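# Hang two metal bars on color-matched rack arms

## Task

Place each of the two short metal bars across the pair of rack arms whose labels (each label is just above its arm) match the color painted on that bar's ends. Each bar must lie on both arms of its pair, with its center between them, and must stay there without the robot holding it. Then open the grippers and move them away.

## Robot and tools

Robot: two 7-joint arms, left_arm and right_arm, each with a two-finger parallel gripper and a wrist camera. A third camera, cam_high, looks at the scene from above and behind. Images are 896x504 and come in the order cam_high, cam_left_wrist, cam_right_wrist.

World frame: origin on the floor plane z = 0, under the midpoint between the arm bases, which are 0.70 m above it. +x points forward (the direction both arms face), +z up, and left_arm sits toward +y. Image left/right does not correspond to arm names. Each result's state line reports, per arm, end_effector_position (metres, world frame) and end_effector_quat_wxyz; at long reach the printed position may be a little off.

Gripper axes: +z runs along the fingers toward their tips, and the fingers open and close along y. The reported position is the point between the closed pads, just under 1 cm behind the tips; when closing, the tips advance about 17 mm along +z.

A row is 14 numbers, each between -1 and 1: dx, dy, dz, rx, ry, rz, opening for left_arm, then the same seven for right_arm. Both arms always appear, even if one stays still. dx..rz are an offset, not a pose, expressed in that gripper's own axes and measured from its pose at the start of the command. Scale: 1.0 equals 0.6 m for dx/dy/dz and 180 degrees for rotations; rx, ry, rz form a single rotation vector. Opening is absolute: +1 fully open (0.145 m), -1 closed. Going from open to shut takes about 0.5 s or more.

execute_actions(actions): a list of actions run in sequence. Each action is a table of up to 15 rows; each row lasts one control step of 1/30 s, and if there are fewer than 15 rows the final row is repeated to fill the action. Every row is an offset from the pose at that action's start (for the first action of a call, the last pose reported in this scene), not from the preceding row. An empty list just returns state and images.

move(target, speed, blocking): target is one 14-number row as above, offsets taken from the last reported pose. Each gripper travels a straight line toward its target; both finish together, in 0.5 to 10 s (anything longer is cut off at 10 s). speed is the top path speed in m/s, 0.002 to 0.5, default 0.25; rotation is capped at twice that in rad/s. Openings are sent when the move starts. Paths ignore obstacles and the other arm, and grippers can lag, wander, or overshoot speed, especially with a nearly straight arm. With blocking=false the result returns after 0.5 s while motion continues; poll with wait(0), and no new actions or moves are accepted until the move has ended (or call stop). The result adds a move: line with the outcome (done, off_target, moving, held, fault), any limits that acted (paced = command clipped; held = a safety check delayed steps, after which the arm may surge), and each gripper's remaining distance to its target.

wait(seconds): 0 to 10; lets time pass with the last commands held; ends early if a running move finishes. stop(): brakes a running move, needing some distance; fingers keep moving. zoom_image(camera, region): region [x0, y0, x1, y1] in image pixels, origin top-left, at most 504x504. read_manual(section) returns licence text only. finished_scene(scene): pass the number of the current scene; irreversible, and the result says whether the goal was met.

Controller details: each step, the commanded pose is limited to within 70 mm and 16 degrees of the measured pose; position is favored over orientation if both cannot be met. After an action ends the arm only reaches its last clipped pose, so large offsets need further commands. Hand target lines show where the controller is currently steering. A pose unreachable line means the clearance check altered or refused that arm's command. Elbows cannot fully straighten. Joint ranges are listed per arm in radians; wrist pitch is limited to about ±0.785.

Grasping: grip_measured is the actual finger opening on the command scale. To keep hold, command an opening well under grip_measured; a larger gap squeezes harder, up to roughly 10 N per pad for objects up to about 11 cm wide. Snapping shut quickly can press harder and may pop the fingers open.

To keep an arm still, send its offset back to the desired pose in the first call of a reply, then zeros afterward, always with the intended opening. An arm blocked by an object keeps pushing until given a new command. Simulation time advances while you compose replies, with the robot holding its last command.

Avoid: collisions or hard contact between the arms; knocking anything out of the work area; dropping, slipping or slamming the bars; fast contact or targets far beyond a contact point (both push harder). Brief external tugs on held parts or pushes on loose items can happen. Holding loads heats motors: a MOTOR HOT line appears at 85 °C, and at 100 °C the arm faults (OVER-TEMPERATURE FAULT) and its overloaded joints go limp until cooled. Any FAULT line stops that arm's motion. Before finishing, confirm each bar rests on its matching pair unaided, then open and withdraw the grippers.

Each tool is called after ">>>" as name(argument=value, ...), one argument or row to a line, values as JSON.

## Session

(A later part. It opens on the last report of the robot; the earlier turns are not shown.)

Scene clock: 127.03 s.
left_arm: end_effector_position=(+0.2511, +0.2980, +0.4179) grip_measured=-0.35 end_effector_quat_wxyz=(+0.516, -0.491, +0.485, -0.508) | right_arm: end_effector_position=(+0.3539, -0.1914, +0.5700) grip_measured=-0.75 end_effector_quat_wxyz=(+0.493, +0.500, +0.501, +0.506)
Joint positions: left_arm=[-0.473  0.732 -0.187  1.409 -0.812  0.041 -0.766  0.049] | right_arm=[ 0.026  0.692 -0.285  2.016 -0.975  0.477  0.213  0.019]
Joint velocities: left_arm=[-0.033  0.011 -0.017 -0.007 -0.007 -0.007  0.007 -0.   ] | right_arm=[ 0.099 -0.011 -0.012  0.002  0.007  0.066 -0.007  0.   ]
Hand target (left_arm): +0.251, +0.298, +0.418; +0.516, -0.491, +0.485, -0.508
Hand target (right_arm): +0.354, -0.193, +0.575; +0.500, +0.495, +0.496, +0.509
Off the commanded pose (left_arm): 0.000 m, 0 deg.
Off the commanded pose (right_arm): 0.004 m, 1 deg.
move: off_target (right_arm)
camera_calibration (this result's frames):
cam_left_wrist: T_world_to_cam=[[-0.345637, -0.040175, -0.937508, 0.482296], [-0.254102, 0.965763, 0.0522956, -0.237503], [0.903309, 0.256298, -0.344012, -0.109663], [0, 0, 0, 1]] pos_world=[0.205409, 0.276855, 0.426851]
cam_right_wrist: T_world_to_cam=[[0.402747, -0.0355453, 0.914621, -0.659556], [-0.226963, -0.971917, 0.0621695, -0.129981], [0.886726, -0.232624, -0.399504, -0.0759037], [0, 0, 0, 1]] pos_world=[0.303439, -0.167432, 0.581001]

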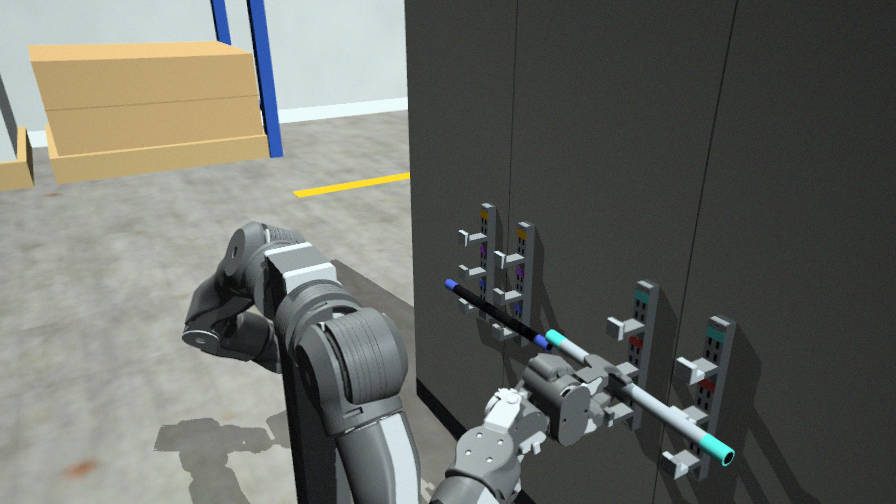

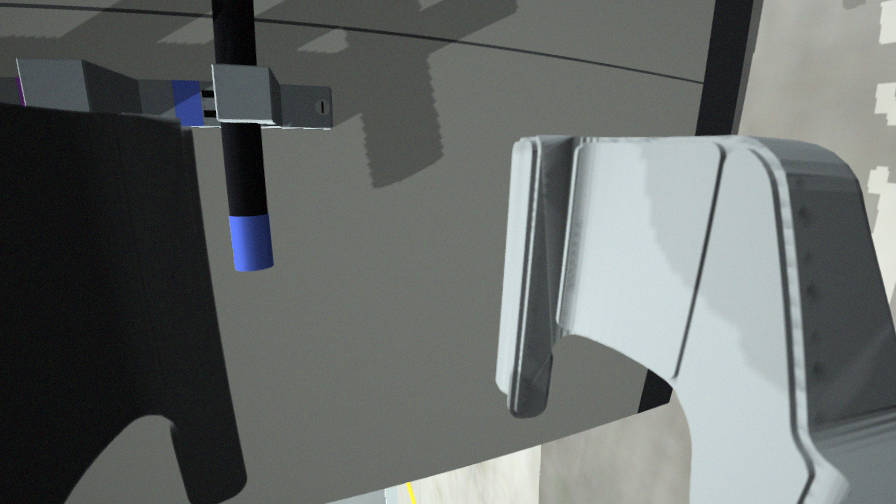

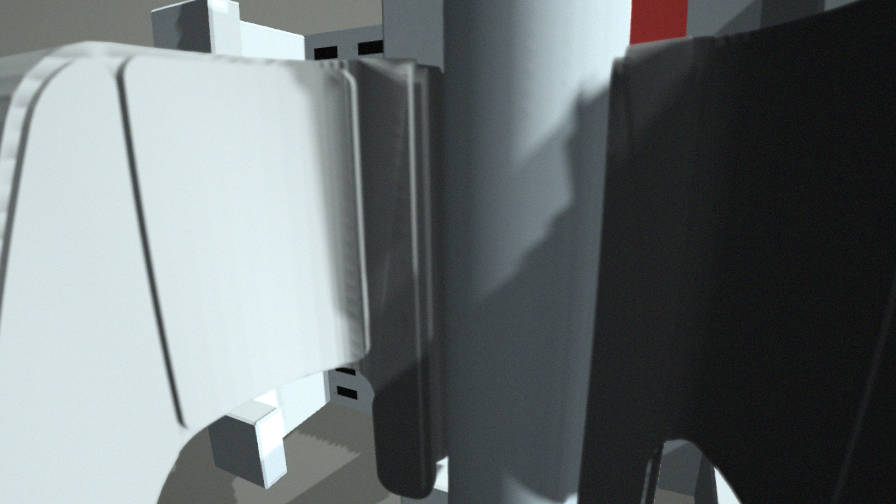

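>>> move(
  target=[0,0,0,0,0,0,-0.35,-0.005,0.158,0.015,0,0,0,-1],
  speed=0.07,
)

Scene clock: 129.07 s.
left_arm: end_effector_position=(+0.2511, +0.2980, +0.4179) grip_measured=-0.35 end_effector_quat_wxyz=(+0.516, -0.491, +0.485, -0.508) | right_arm: end_effector_position=(+0.3637, -0.1927, +0.6617) grip_measured=-0.75 end_effector_quat_wxyz=(+0.489, +0.500, +0.504, +0.507)
Joint positions: left_arm=[-0.473  0.732 -0.187  1.409 -0.812  0.041 -0.766  0.049] | right_arm=[ 0.365  0.81  -0.262  2.149 -0.888  0.566  0.623  0.019]
Joint velocities: left_arm=[-0.055 -0.077  0.002  0.002 -0.007  0.037 -0.007 -0.   ] | right_arm=[ 0.011 -0.055  0.012  0.017 -0.051  0.037 -0.007 -0.   ]
Hand target (left_arm): +0.251, +0.298, +0.418; +0.516, -0.491, +0.485, -0.508
Hand target (right_arm): +0.363, -0.193, +0.663; +0.491, +0.499, +0.503, +0.507
Off the commanded pose (left_arm): 0.000 m, 0 deg.
Off the commanded pose (right_arm): 0.004 m, 1 deg.
move: off_target (right_arm)
camera_calibration (this result's frames):
cam_left_wrist: T_world_to_cam=[[-0.345637, -0.040175, -0.937508, 0.482296], [-0.254102, 0.965763, 0.0522956, -0.237503], [0.903309, 0.256298, -0.344012, -0.109663], [0, 0, 0, 1]] pos_world=[0.205409, 0.276855, 0.426851]
cam_right_wrist: T_world_to_cam=[[0.409733, -0.0332071, 0.911601, -0.747484], [-0.21819, -0.973897, 0.0625923, -0.138516], [0.885727, -0.224548, -0.406283, -0.0419314], [0, 0, 0, 1]] pos_world=[0.313185, -0.169138, 0.673041]

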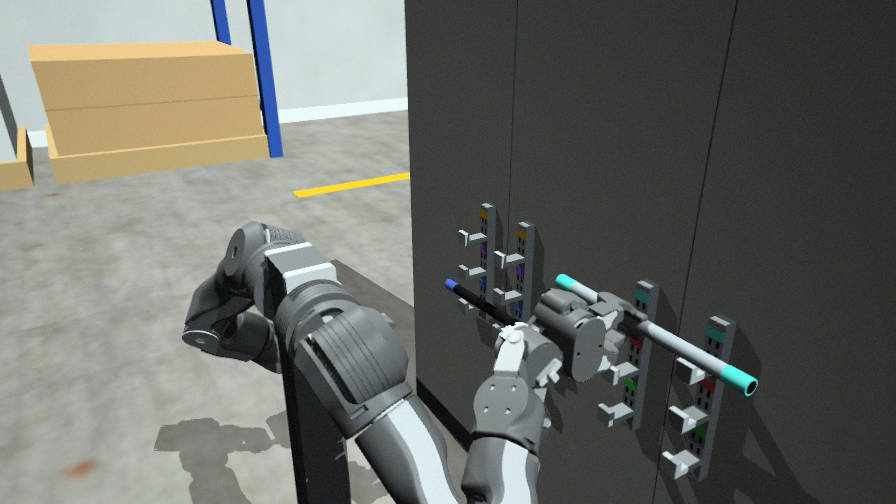

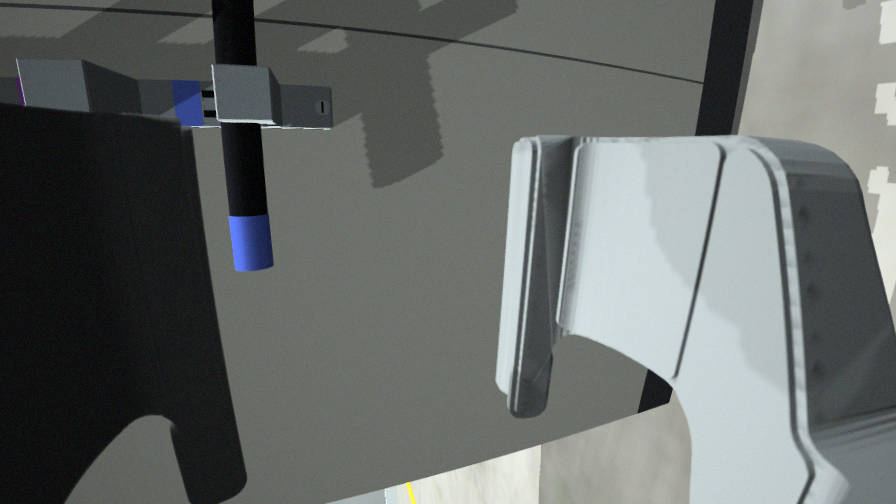

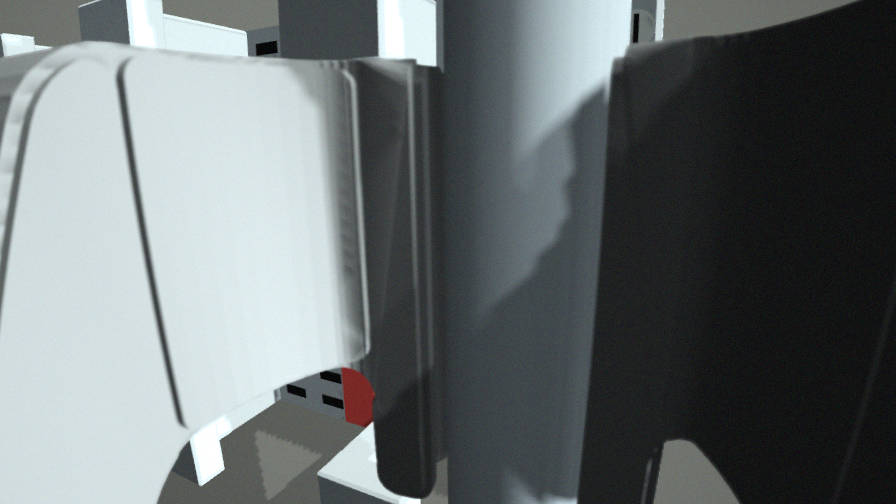

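Forward to x≈0.424.

>>> move(
  target=[0,0,0,0,0,0,-0.35,-0.003,0.004,0.102,0,0,0,-1],
  speed=0.05,
)

>>> zoom_image(
  camera="cam_high",
  region=[560,220,800,460],
)

Scene clock: 130.77 s.
left_arm: end_effector_position=(+0.2511, +0.2980, +0.4179) grip_measured=-0.35 end_effector_quat_wxyz=(+0.516, -0.491, +0.485, -0.508) | right_arm: end_effector_position=(+0.4249, -0.1949, +0.6591) grip_measured=-0.75 end_effector_quat_wxyz=(+0.484, +0.507, +0.505, +0.504)
Joint positions: left_arm=[-0.473  0.732 -0.187  1.409 -0.812  0.041 -0.766  0.049] | right_arm=[ 0.609  0.669 -0.375  1.821 -0.913  0.443  0.592  0.019]
Joint velocities: left_arm=[-0.011  0.055  0.012 -0.002 -0.051 -0.022  0.037 -0.   ] | right_arm=[-0.011  0.011  0.017 -0.012  0.007  0.022 -0.007  0.   ]
Hand target (left_arm): +0.251, +0.298, +0.418; +0.516, -0.491, +0.485, -0.508
Hand target (right_arm): +0.425, -0.194, +0.663; +0.489, +0.501, +0.503, +0.507
Off the commanded pose (left_arm): 0.000 m, 0 deg.
Off the commanded pose (right_arm): 0.005 m, 1 deg.
move: off_target (right_arm)
camera_calibration (this result's frames):
cam_left_wrist: T_world_to_cam=[[-0.345637, -0.040175, -0.937508, 0.482296], [-0.254102, 0.965763, 0.0522956, -0.237503], [0.903309, 0.256298, -0.344012, -0.109663], [0, 0, 0, 1]] pos_world=[0.205409, 0.276855, 0.426851]
cam_right_wrist: T_world_to_cam=[[0.42423, -0.0414894, 0.904604, -0.773463], [-0.221923, -0.973251, 0.0594371, -0.123393], [0.87794, -0.225968, -0.42209, -0.0841648], [0, 0, 0, 1]] pos_world=[0.374634, -0.171201, 0.671487]

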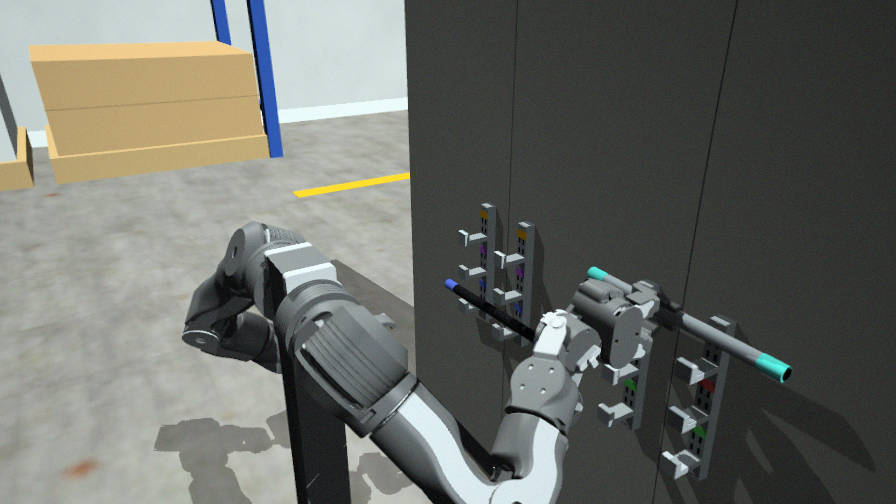

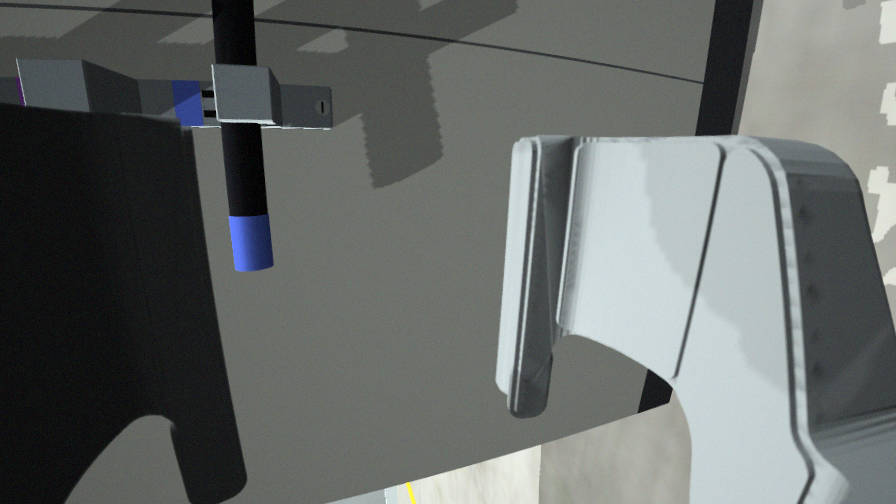

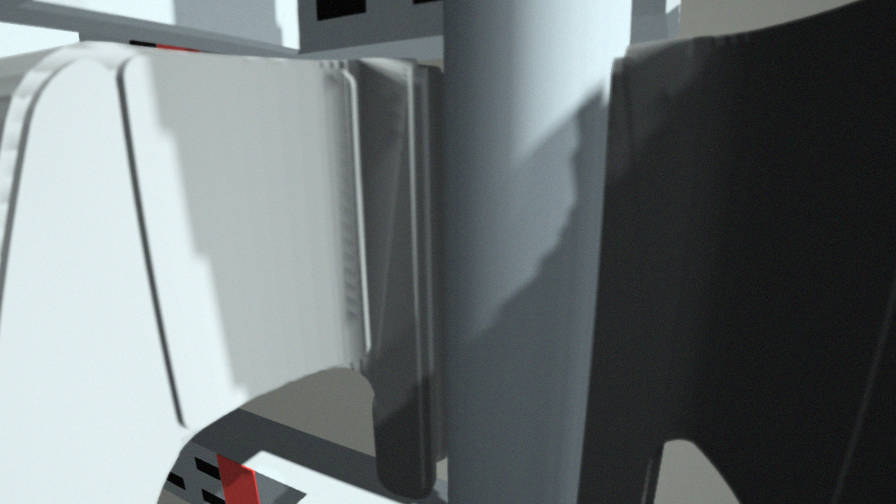

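Region (560, 220, 800, 460) of cam_high's 896x504 image, scaled by 2.100, with more detail than that image has.

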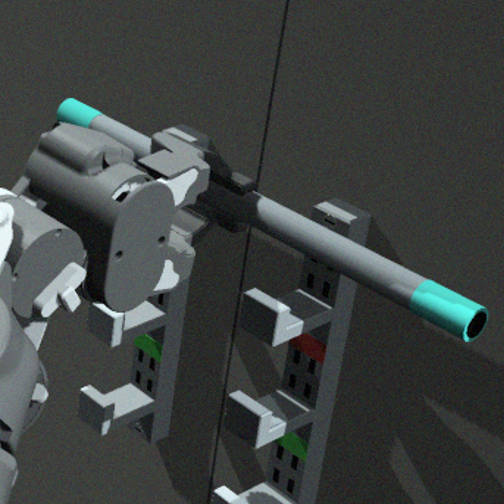

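>>> move(
  target=[0,0,0,0,0,0,-0.35,0.02,0,0.014,0,0,0,-1],
  speed=0.04,
)

>>> move(
  target=[0,0,0,0,0,0,-0.35,0,-0.05,0,0,0,0,-1],
  speed=0.03,
)

>>> zoom_image(
  camera="cam_high",
  region=[560,220,800,460],
)

Scene clock: 131.93 s.
left_arm: end_effector_position=(+0.2511, +0.2980, +0.4179) grip_measured=-0.35 end_effector_quat_wxyz=(+0.516, -0.491, +0.485, -0.508) | right_arm: end_effector_position=(+0.4302, -0.1912, +0.6540) grip_measured=-0.74 end_effector_quat_wxyz=(+0.487, +0.521, +0.500, +0.491)
Joint positions: left_arm=[-0.473  0.732 -0.187  1.409 -0.812  0.041 -0.766  0.049] | right_arm=[ 0.637  0.636 -0.414  1.796 -0.955  0.492  0.615  0.019]
Joint velocities: left_arm=[ 0.011  0.055  0.002 -0.012  0.051  0.037  0.095  0.   ] | right_arm=[ 0.011 -0.055 -0.027  0.017  0.037  0.081  0.037 -0.   ]
Hand target (left_arm): +0.251, +0.298, +0.418; +0.516, -0.491, +0.485, -0.508
Hand target (right_arm): +0.433, -0.183, +0.659; +0.484, +0.507, +0.505, +0.504
Off the commanded pose (left_arm): 0.000 m, 0 deg.
Off the commanded pose (right_arm): 0.010 m, 2 deg.
move: off_target (right_arm)
camera_calibration (this result's frames):
cam_left_wrist: T_world_to_cam=[[-0.345637, -0.040175, -0.937508, 0.482296], [-0.254102, 0.965763, 0.0522956, -0.237503], [0.903309, 0.256298, -0.344012, -0.109663], [0, 0, 0, 1]] pos_world=[0.205409, 0.276855, 0.426851]
cam_right_wrist: T_world_to_cam=[[0.439638, -0.0596819, 0.89619, -0.775518], [-0.25352, -0.965463, 0.0600726, -0.103628], [0.861653, -0.253613, -0.439585, -0.0769995], [0, 0, 0, 1]] pos_world=[0.381022, -0.165861, 0.667389]

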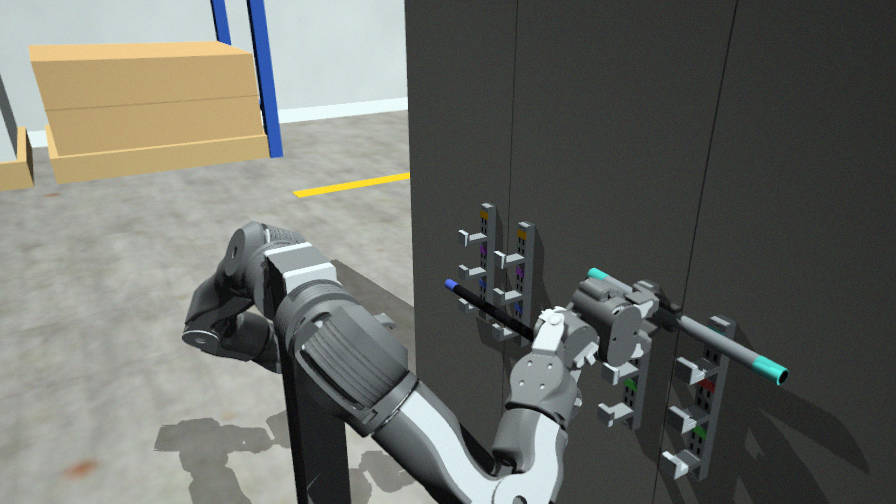

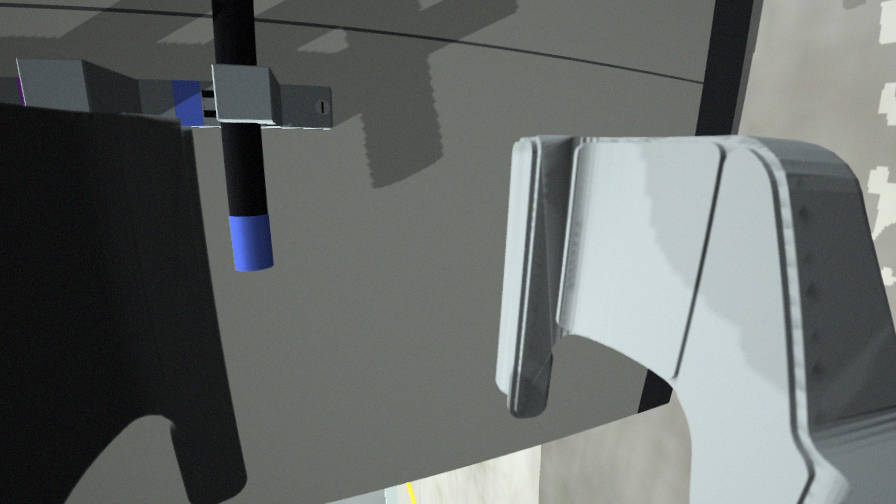

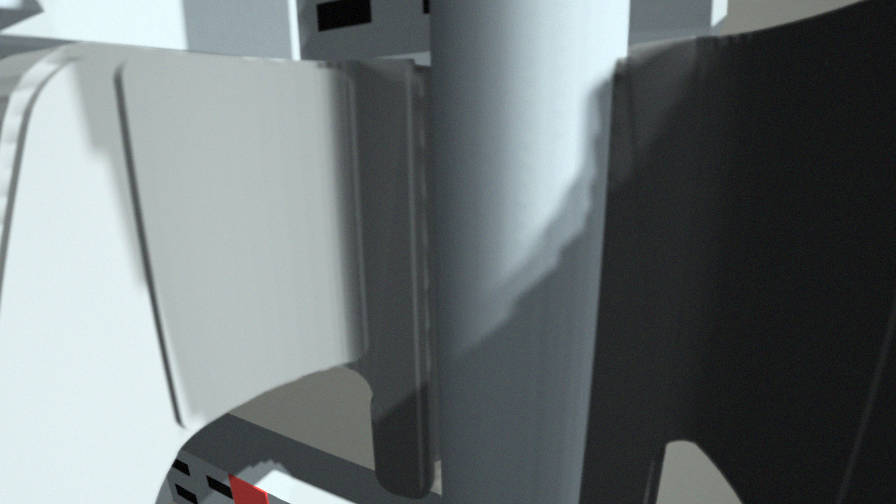

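Scene clock: 133.17 s.
left_arm: end_effector_position=(+0.2511, +0.2980, +0.4179) grip_measured=-0.35 end_effector_quat_wxyz=(+0.516, -0.491, +0.485, -0.508) | right_arm: end_effector_position=(+0.4285, -0.1914, +0.6252) grip_measured=-0.74 end_effector_quat_wxyz=(+0.488, +0.522, +0.500, +0.490)
Joint positions: left_arm=[-0.473  0.732 -0.187  1.409 -0.812  0.041 -0.766  0.049] | right_arm=[ 0.541  0.621 -0.414  1.774 -0.962  0.481  0.507  0.019]
Joint velocities: left_arm=[-0.033  0.033 -0.002  0.007  0.007  0.11  -0.051 -0.   ] | right_arm=[ 0.121  0.011 -0.002 -0.002  0.007 -0.022  0.051 -0.   ]
Hand target (left_arm): +0.251, +0.298, +0.418; +0.516, -0.491, +0.485, -0.508
Hand target (right_arm): +0.429, -0.191, +0.624; +0.487, +0.521, +0.500, +0.491
Off the commanded pose (left_arm): 0.000 m, 0 deg.
Off the commanded pose (right_arm): 0.002 m, 0 deg.
move: done
camera_calibration (this result's frames):
cam_left_wrist: T_world_to_cam=[[-0.345637, -0.040175, -0.937508, 0.482296], [-0.254102, 0.965763, 0.0522956, -0.237503], [0.903309, 0.256298, -0.344012, -0.109663], [0, 0, 0, 1]] pos_world=[0.205409, 0.276855, 0.426851]
cam_right_wrist: T_world_to_cam=[[0.440322, -0.0594792, 0.895868, -0.748994], [-0.256666, -0.964502, 0.0621162, -0.102303], [0.860372, -0.25729, -0.439957, -0.0881871], [0, 0, 0, 1]] pos_world=[0.379414, -0.16591, 0.638555]

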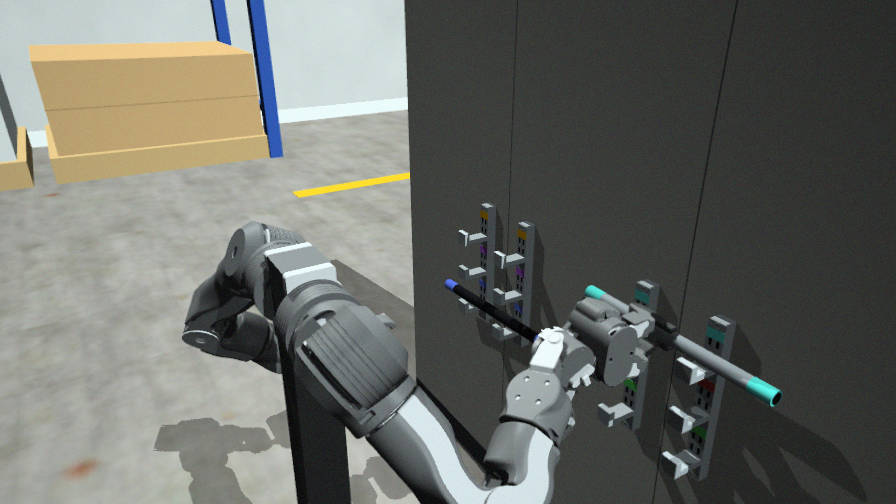

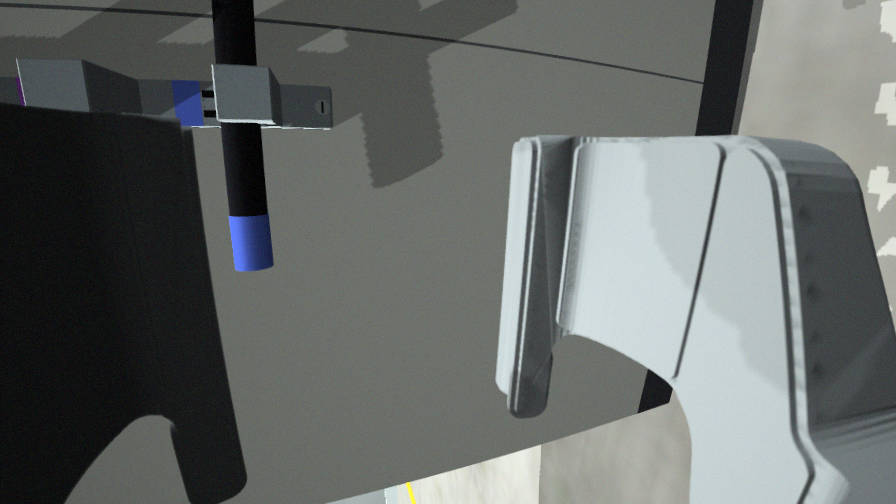

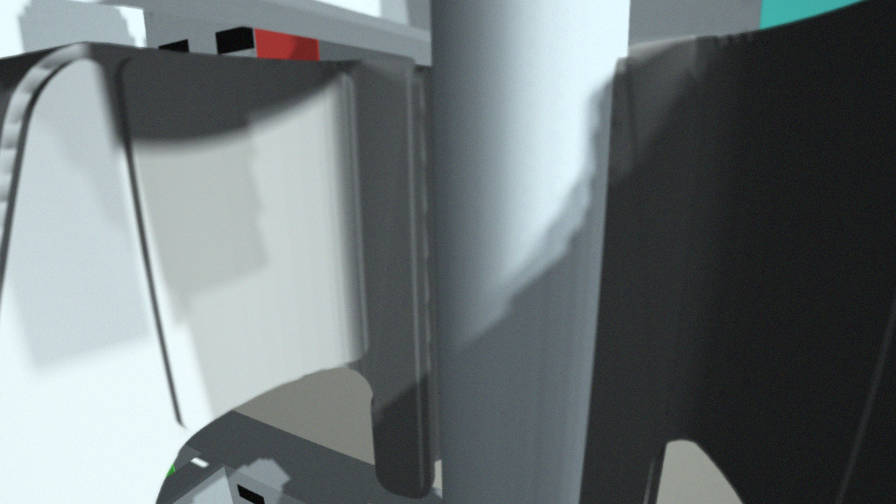

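Region (560, 220, 800, 460) of cam_high's 896x504 image, scaled by 2.100, with more detail than that image has.

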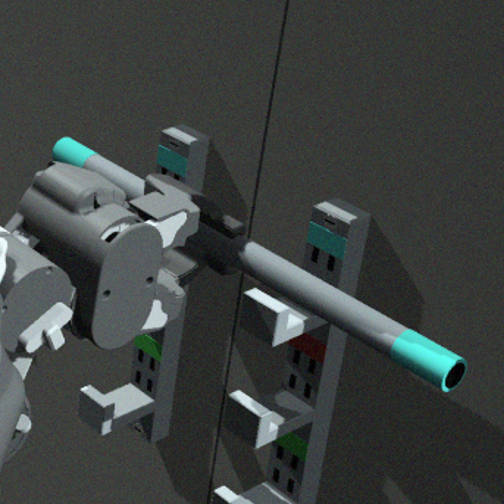

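>>> execute_actions(
  actions=[
    [[0,0,0,0,0,0,-0.35,0,-0.018,0.003,0,0,0,-1]],
    [[0,0,0,0,0,0,-0.35,0,0,0,0,0,0,-1]],
  ],
)

>>> zoom_image(
  camera="cam_high",
  region=[560,220,800,460],
)

Scene clock: 134.60 s.
left_arm: end_effector_position=(+0.2511, +0.2980, +0.4179) grip_measured=-0.35 end_effector_quat_wxyz=(+0.516, -0.491, +0.485, -0.508) | right_arm: end_effector_position=(+0.4293, -0.1920, +0.6239) grip_measured=-0.74 end_effector_quat_wxyz=(+0.501, +0.511, +0.493, +0.495)
Joint positions: left_arm=[-0.473  0.732 -0.187  1.409 -0.812  0.041 -0.766  0.049] | right_arm=[ 0.522  0.611 -0.413  1.76  -0.982  0.472  0.451  0.019]
Joint velocities: left_arm=[-0.143  0.033  0.007  0.007  0.11  -0.037  0.007 -0.   ] | right_arm=[ 0.099 -0.011  0.007  0.007  0.081  0.007 -0.022 -0.   ]
Hand target (left_arm): +0.251, +0.298, +0.418; +0.516, -0.491, +0.485, -0.508
Hand target (right_arm): +0.429, -0.192, +0.623; +0.500, +0.512, +0.494, +0.495
Off the commanded pose (left_arm): 0.000 m, 0 deg.
Off the commanded pose (right_arm): 0.001 m, 0 deg.
camera_calibration (this result's frames):
cam_left_wrist: T_world_to_cam=[[-0.345637, -0.040175, -0.937508, 0.482296], [-0.254102, 0.965763, 0.0522956, -0.237503], [0.903309, 0.256298, -0.344012, -0.109663], [0, 0, 0, 1]] pos_world=[0.205409, 0.276855, 0.426851]
cam_right_wrist: T_world_to_cam=[[0.407619, -0.0500342, 0.91178, -0.742307], [-0.263973, -0.962324, 0.0652035, -0.100944], [0.874165, -0.267263, -0.405469, -0.11898], [0, 0, 0, 1]] pos_world=[0.37994, -0.166081, 0.63516]

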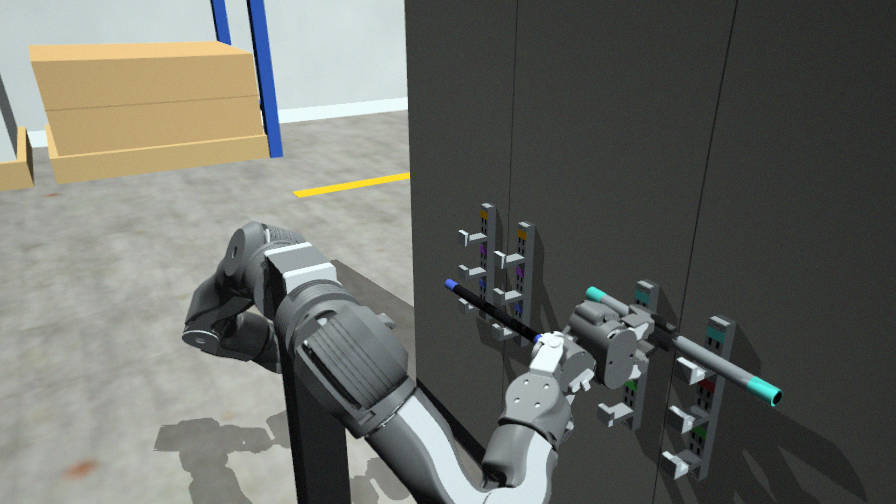

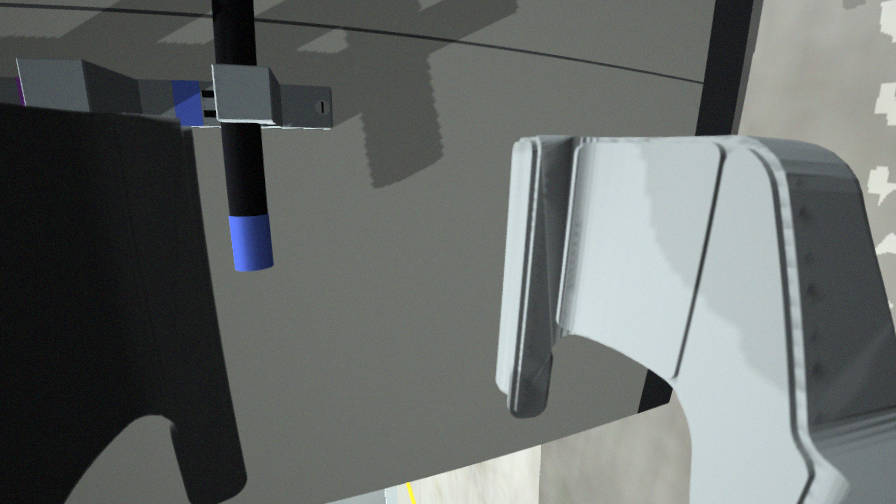

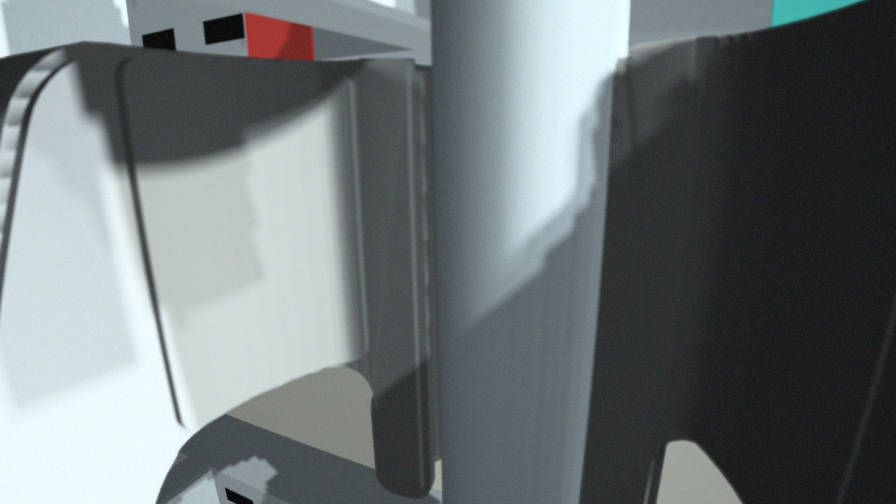

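Region (560, 220, 800, 460) of cam_high's 896x504 image, scaled by 2.100, with more detail than that image has.

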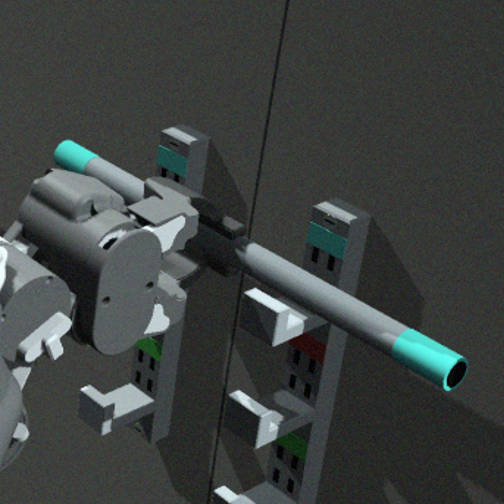

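>>> execute_actions(
  actions=[
    [[0,0,0,0,0,0,-0.35,0,0.006,0,0,0,0,-0.65]],
    [[0,0,0,0,0,0,-0.35,0,0,0,0,0,0,-0.3]],
    [[0,0,0,0,0,0,-0.35,0,0,-0.07,0,0,0,-0.3]],
    [[0,0,0,0,0,0,-0.35,0,0,-0.08,0,0,0,-0.3]],
    [[0,0,0,0,0,0,-0.35,0,-0.1,-0.08,0,0,0,-0.3]],
  ],
)

>>> zoom_image(
  camera="cam_high",
  region=[420,180,820,460],
)

Scene clock: 137.80 s.
left_arm: end_effector_position=(+0.2511, +0.2980, +0.4179) grip_measured=-0.35 end_effector_quat_wxyz=(+0.516, -0.491, +0.485, -0.508) | right_arm: end_effector_position=(+0.2908, -0.1870, +0.5662) grip_measured=-0.30 end_effector_quat_wxyz=(+0.496, +0.512, +0.499, +0.493)
Joint positions: left_arm=[-0.473  0.732 -0.187  1.409 -0.812  0.041 -0.766  0.049] | right_arm=[-0.304  0.789 -0.239  2.275 -0.997  0.644  0.129  0.053]
Joint velocities: left_arm=[-0.033  0.099 -0.032 -0.007 -0.007 -0.022 -0.022 -0.   ] | right_arm=[ 0.055  0.011 -0.002 -0.017 -0.125 -0.037  0.037 -0.   ]
Hand target (left_arm): +0.251, +0.298, +0.418; +0.516, -0.491, +0.485, -0.508
Hand target (right_arm): +0.291, -0.186, +0.567; +0.497, +0.509, +0.498, +0.495
Off the commanded pose (left_arm): 0.000 m, 0 deg.
Off the commanded pose (right_arm): 0.002 m, 1 deg.
camera_calibration (this result's frames):
cam_left_wrist: T_world_to_cam=[[-0.345637, -0.040175, -0.937508, 0.482296], [-0.254102, 0.965763, 0.0522956, -0.237503], [0.903309, 0.256298, -0.344012, -0.109663], [0, 0, 0, 1]] pos_world=[0.205409, 0.276855, 0.426851]
cam_right_wrist: T_world_to_cam=[[0.42057, -0.0459062, 0.906098, -0.632757], [-0.255579, -0.964267, 0.069775, -0.134364], [0.870517, -0.260925, -0.417275, -0.0109794], [0, 0, 0, 1]] pos_world=[0.241336, -0.161475, 0.578133]

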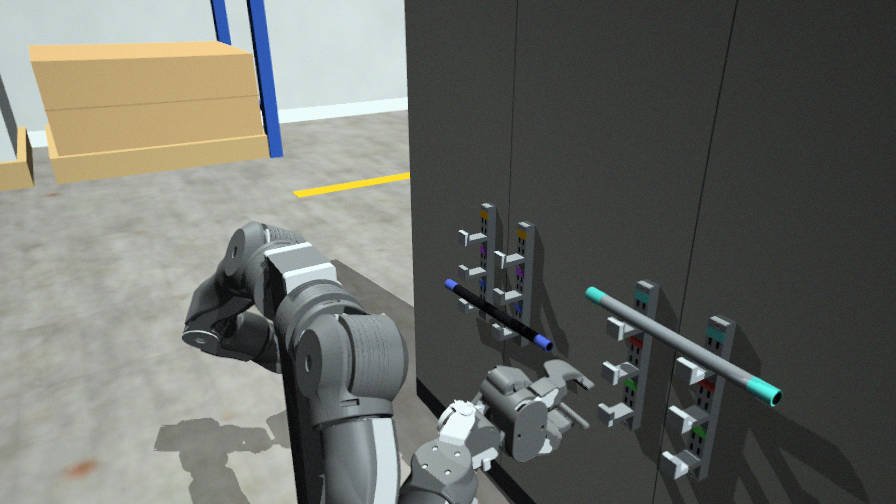

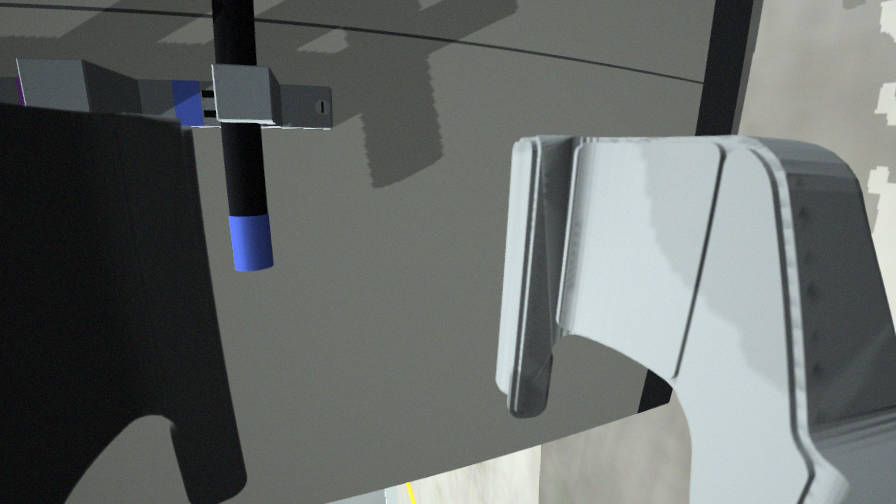

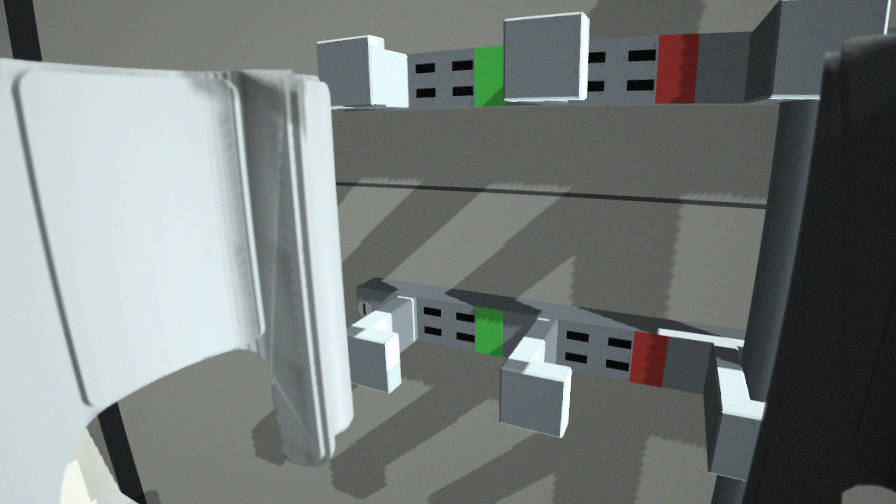

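Region (420, 180, 820, 460) of cam_high's 896x504 image, scaled by 1.260, with more detail than that image has; it fills the top 353 rows of this view, and the rest is white.

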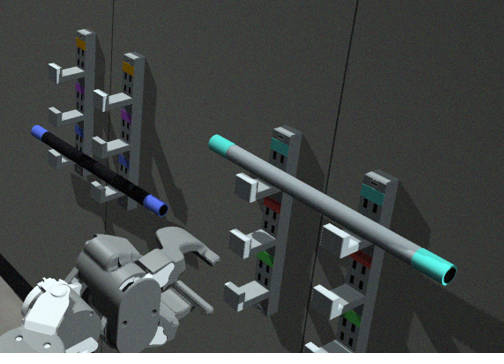

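>>> finished_scene(
  scene=1,
)

The scene is finished: the task was done.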